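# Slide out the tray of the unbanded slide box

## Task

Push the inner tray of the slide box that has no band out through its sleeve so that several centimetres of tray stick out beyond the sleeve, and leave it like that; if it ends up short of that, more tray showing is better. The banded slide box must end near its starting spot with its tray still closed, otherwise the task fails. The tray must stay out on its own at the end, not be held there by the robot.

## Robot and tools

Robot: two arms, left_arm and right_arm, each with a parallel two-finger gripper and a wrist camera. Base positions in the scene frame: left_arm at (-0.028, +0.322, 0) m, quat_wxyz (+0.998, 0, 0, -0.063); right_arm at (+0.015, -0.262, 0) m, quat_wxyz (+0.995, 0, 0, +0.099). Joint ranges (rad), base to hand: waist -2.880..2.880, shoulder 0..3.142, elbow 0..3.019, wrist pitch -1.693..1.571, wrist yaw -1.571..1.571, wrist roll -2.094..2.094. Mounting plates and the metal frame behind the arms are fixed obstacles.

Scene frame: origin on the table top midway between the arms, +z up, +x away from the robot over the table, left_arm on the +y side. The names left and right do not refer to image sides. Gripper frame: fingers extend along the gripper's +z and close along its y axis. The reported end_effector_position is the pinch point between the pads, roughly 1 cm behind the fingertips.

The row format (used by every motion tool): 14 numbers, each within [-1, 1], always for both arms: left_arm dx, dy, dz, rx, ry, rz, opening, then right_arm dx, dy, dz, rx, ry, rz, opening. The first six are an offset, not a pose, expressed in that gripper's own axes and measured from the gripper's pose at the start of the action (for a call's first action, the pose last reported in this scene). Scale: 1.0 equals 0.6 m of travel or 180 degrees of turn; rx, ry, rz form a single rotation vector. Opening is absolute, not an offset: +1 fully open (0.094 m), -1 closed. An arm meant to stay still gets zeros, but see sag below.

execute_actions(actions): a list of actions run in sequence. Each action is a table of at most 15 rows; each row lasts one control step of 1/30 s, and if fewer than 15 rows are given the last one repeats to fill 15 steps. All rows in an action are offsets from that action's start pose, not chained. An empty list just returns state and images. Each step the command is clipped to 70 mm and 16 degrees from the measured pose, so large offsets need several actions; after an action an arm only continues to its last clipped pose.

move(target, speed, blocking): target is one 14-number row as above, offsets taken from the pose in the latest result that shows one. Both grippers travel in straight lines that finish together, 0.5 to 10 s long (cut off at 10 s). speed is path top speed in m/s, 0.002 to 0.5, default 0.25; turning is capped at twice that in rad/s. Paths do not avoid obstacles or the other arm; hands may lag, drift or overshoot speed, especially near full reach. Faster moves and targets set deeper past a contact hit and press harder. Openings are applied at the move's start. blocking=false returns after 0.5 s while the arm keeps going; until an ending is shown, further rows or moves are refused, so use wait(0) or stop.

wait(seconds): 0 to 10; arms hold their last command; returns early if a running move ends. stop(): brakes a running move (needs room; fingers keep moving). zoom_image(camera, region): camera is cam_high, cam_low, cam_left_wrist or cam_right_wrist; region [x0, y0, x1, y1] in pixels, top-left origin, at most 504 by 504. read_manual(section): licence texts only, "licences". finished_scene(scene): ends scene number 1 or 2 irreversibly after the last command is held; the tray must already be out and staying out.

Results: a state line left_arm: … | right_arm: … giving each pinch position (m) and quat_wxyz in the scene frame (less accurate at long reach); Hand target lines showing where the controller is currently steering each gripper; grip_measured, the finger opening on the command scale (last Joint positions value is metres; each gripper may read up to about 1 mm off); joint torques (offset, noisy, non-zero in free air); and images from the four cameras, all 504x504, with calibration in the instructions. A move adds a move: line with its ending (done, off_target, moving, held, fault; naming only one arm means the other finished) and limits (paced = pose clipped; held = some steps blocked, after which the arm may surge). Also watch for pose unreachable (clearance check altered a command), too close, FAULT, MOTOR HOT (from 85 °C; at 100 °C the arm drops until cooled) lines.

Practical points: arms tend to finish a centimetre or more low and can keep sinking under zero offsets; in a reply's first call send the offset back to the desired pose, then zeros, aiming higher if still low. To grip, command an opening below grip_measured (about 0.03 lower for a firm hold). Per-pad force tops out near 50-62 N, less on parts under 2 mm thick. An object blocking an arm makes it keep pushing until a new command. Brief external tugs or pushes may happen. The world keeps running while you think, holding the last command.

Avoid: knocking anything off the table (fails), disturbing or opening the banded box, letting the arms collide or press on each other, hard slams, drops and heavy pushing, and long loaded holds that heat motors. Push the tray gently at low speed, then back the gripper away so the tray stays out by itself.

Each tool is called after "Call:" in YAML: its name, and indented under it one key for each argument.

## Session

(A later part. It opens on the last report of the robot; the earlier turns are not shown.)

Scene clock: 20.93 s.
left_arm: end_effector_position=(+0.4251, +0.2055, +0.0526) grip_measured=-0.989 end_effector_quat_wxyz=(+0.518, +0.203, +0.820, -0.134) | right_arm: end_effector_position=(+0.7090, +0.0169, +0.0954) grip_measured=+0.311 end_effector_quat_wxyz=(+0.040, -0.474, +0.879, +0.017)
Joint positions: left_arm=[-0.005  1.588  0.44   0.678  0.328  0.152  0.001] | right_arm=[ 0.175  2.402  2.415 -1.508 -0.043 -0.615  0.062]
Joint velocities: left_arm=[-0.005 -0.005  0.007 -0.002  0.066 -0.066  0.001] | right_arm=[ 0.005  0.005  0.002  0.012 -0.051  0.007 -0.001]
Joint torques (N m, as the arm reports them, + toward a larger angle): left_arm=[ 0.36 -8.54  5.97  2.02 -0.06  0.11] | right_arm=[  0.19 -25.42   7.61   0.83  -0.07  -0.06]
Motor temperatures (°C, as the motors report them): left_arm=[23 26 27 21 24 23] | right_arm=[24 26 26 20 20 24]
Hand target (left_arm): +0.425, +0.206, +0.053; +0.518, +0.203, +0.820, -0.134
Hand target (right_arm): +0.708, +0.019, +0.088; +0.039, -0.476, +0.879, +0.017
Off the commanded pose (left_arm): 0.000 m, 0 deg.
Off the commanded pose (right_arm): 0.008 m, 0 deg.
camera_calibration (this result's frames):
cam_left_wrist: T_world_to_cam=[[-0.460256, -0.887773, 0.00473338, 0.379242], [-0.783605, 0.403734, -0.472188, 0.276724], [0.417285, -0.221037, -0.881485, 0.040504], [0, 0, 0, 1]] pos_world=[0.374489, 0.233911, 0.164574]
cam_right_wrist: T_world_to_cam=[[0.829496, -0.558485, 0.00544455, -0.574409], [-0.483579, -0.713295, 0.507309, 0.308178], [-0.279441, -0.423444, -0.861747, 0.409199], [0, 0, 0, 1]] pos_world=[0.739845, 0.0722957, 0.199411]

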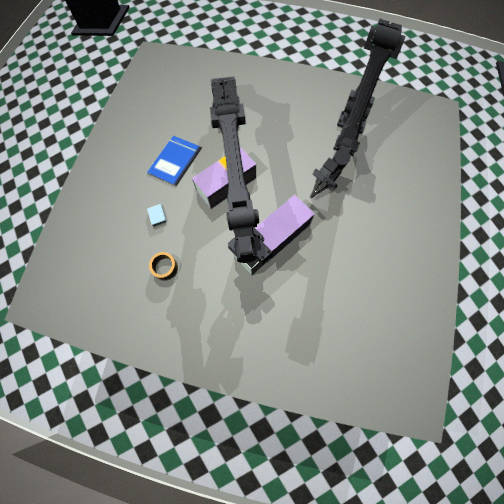

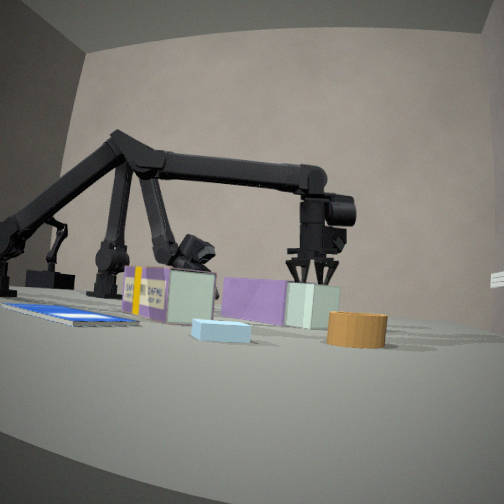

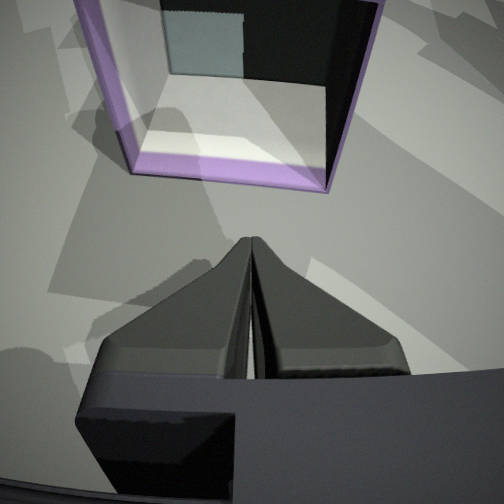

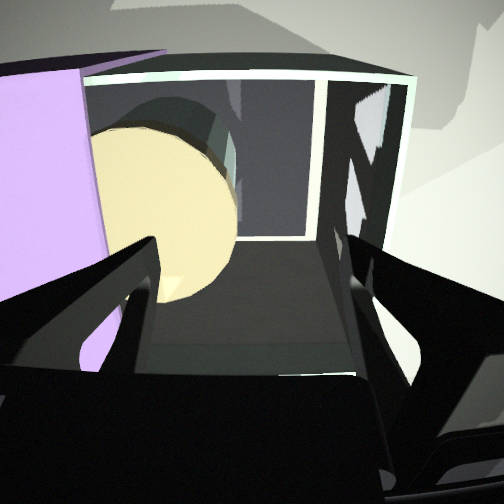

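The tray has stopped at about 8 cm out, so I'll release and lift.

Call:
move:
  target: [0,0,-0.05,0,0,0,-1,0.02,0,-0.12,0,0,0,0.0]
  speed: 0.15

Scene clock: 22.03 s.
left_arm: end_effector_position=(+0.4064, +0.2122, +0.0727) grip_measured=-0.989 end_effector_quat_wxyz=(+0.528, +0.204, +0.813, -0.138) | right_arm: end_effector_position=(+0.6905, +0.0016, +0.1451) grip_measured=+0.003 end_effector_quat_wxyz=(+0.023, -0.470, +0.882, +0.019)
Joint positions: left_arm=[0.014 1.484 0.389 0.649 0.354 0.154 0.001] | right_arm=[ 0.164  2.344  2.439 -1.626 -0.044 -0.615  0.047]
Joint velocities: left_arm=[-0.015 -0.005  0.002 -0.012 -0.022 -0.022  0.001] | right_arm=[-0.015  0.005  0.012  0.017  0.051 -0.022 -0.001]
Joint torques (N m, as the arm reports them, + toward a larger angle): left_arm=[ 1.6  -7.98  5.54  1.23  0.04  0.23] | right_arm=[ -0.55 -25.49  12.1   -0.28  -0.08  -0.2 ]
Motor temperatures (°C, as the motors report them): left_arm=[23 26 27 21 24 23] | right_arm=[24 27 26 20 20 24]
Hand target (left_arm): +0.401, +0.218, +0.066; +0.518, +0.203, +0.820, -0.134
Hand target (right_arm): +0.697, +0.001, +0.166; +0.040, -0.474, +0.879, +0.017
Off the commanded pose (left_arm): 0.011 m, 2 deg.
Off the commanded pose (right_arm): 0.022 m, 2 deg.
move: off_target (left_arm, right_arm)
camera_calibration (this result's frames):
cam_left_wrist: T_world_to_cam=[[-0.464971, -0.885306, 0.00590956, 0.37783], [-0.770526, 0.401382, -0.495159, 0.26575], [0.435995, -0.234788, -0.868782, 0.0618798], [0, 0, 0, 1]] pos_world=[0.353468, 0.242357, 0.183116]
cam_right_wrist: T_world_to_cam=[[0.823578, -0.566985, -0.0157505, -0.560685], [-0.47353, -0.702585, 0.531172, 0.252684], [-0.312232, -0.430003, -0.847118, 0.460944], [0, 0, 0, 1]] pos_world=[0.725343, 0.0578399, 0.247425]

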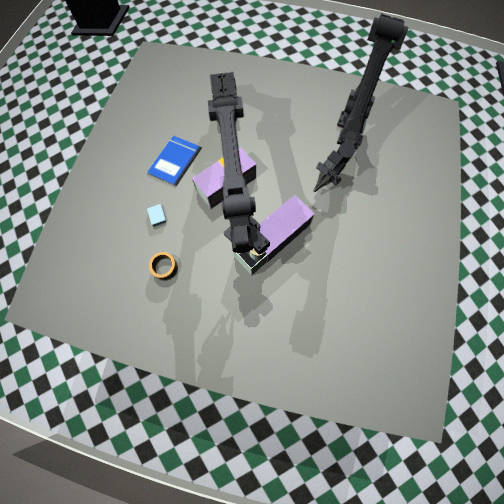

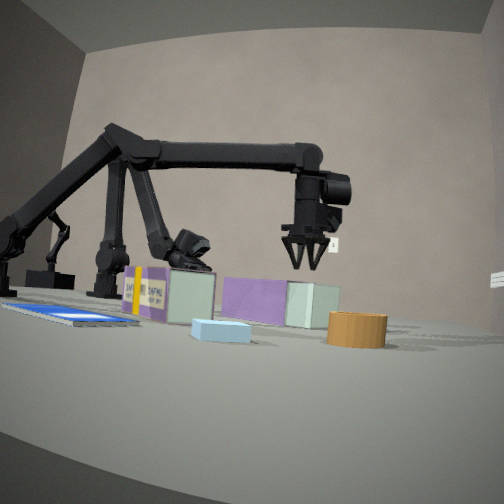

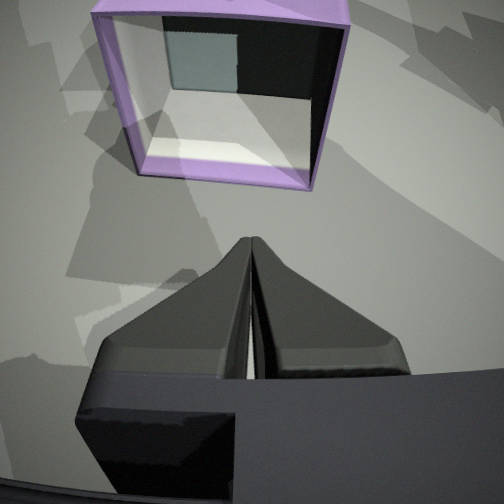

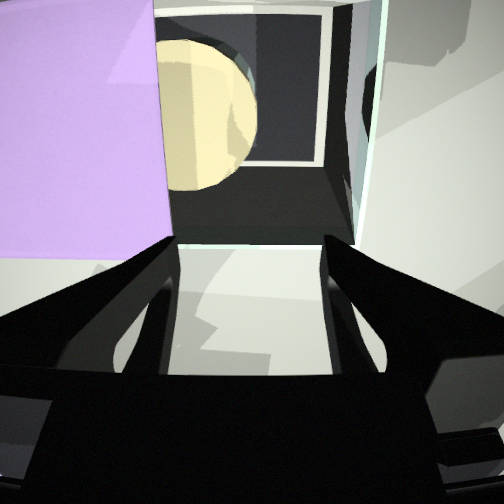

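Call:
finished_scene:
  scene: 2

The scene is finished: the task was done.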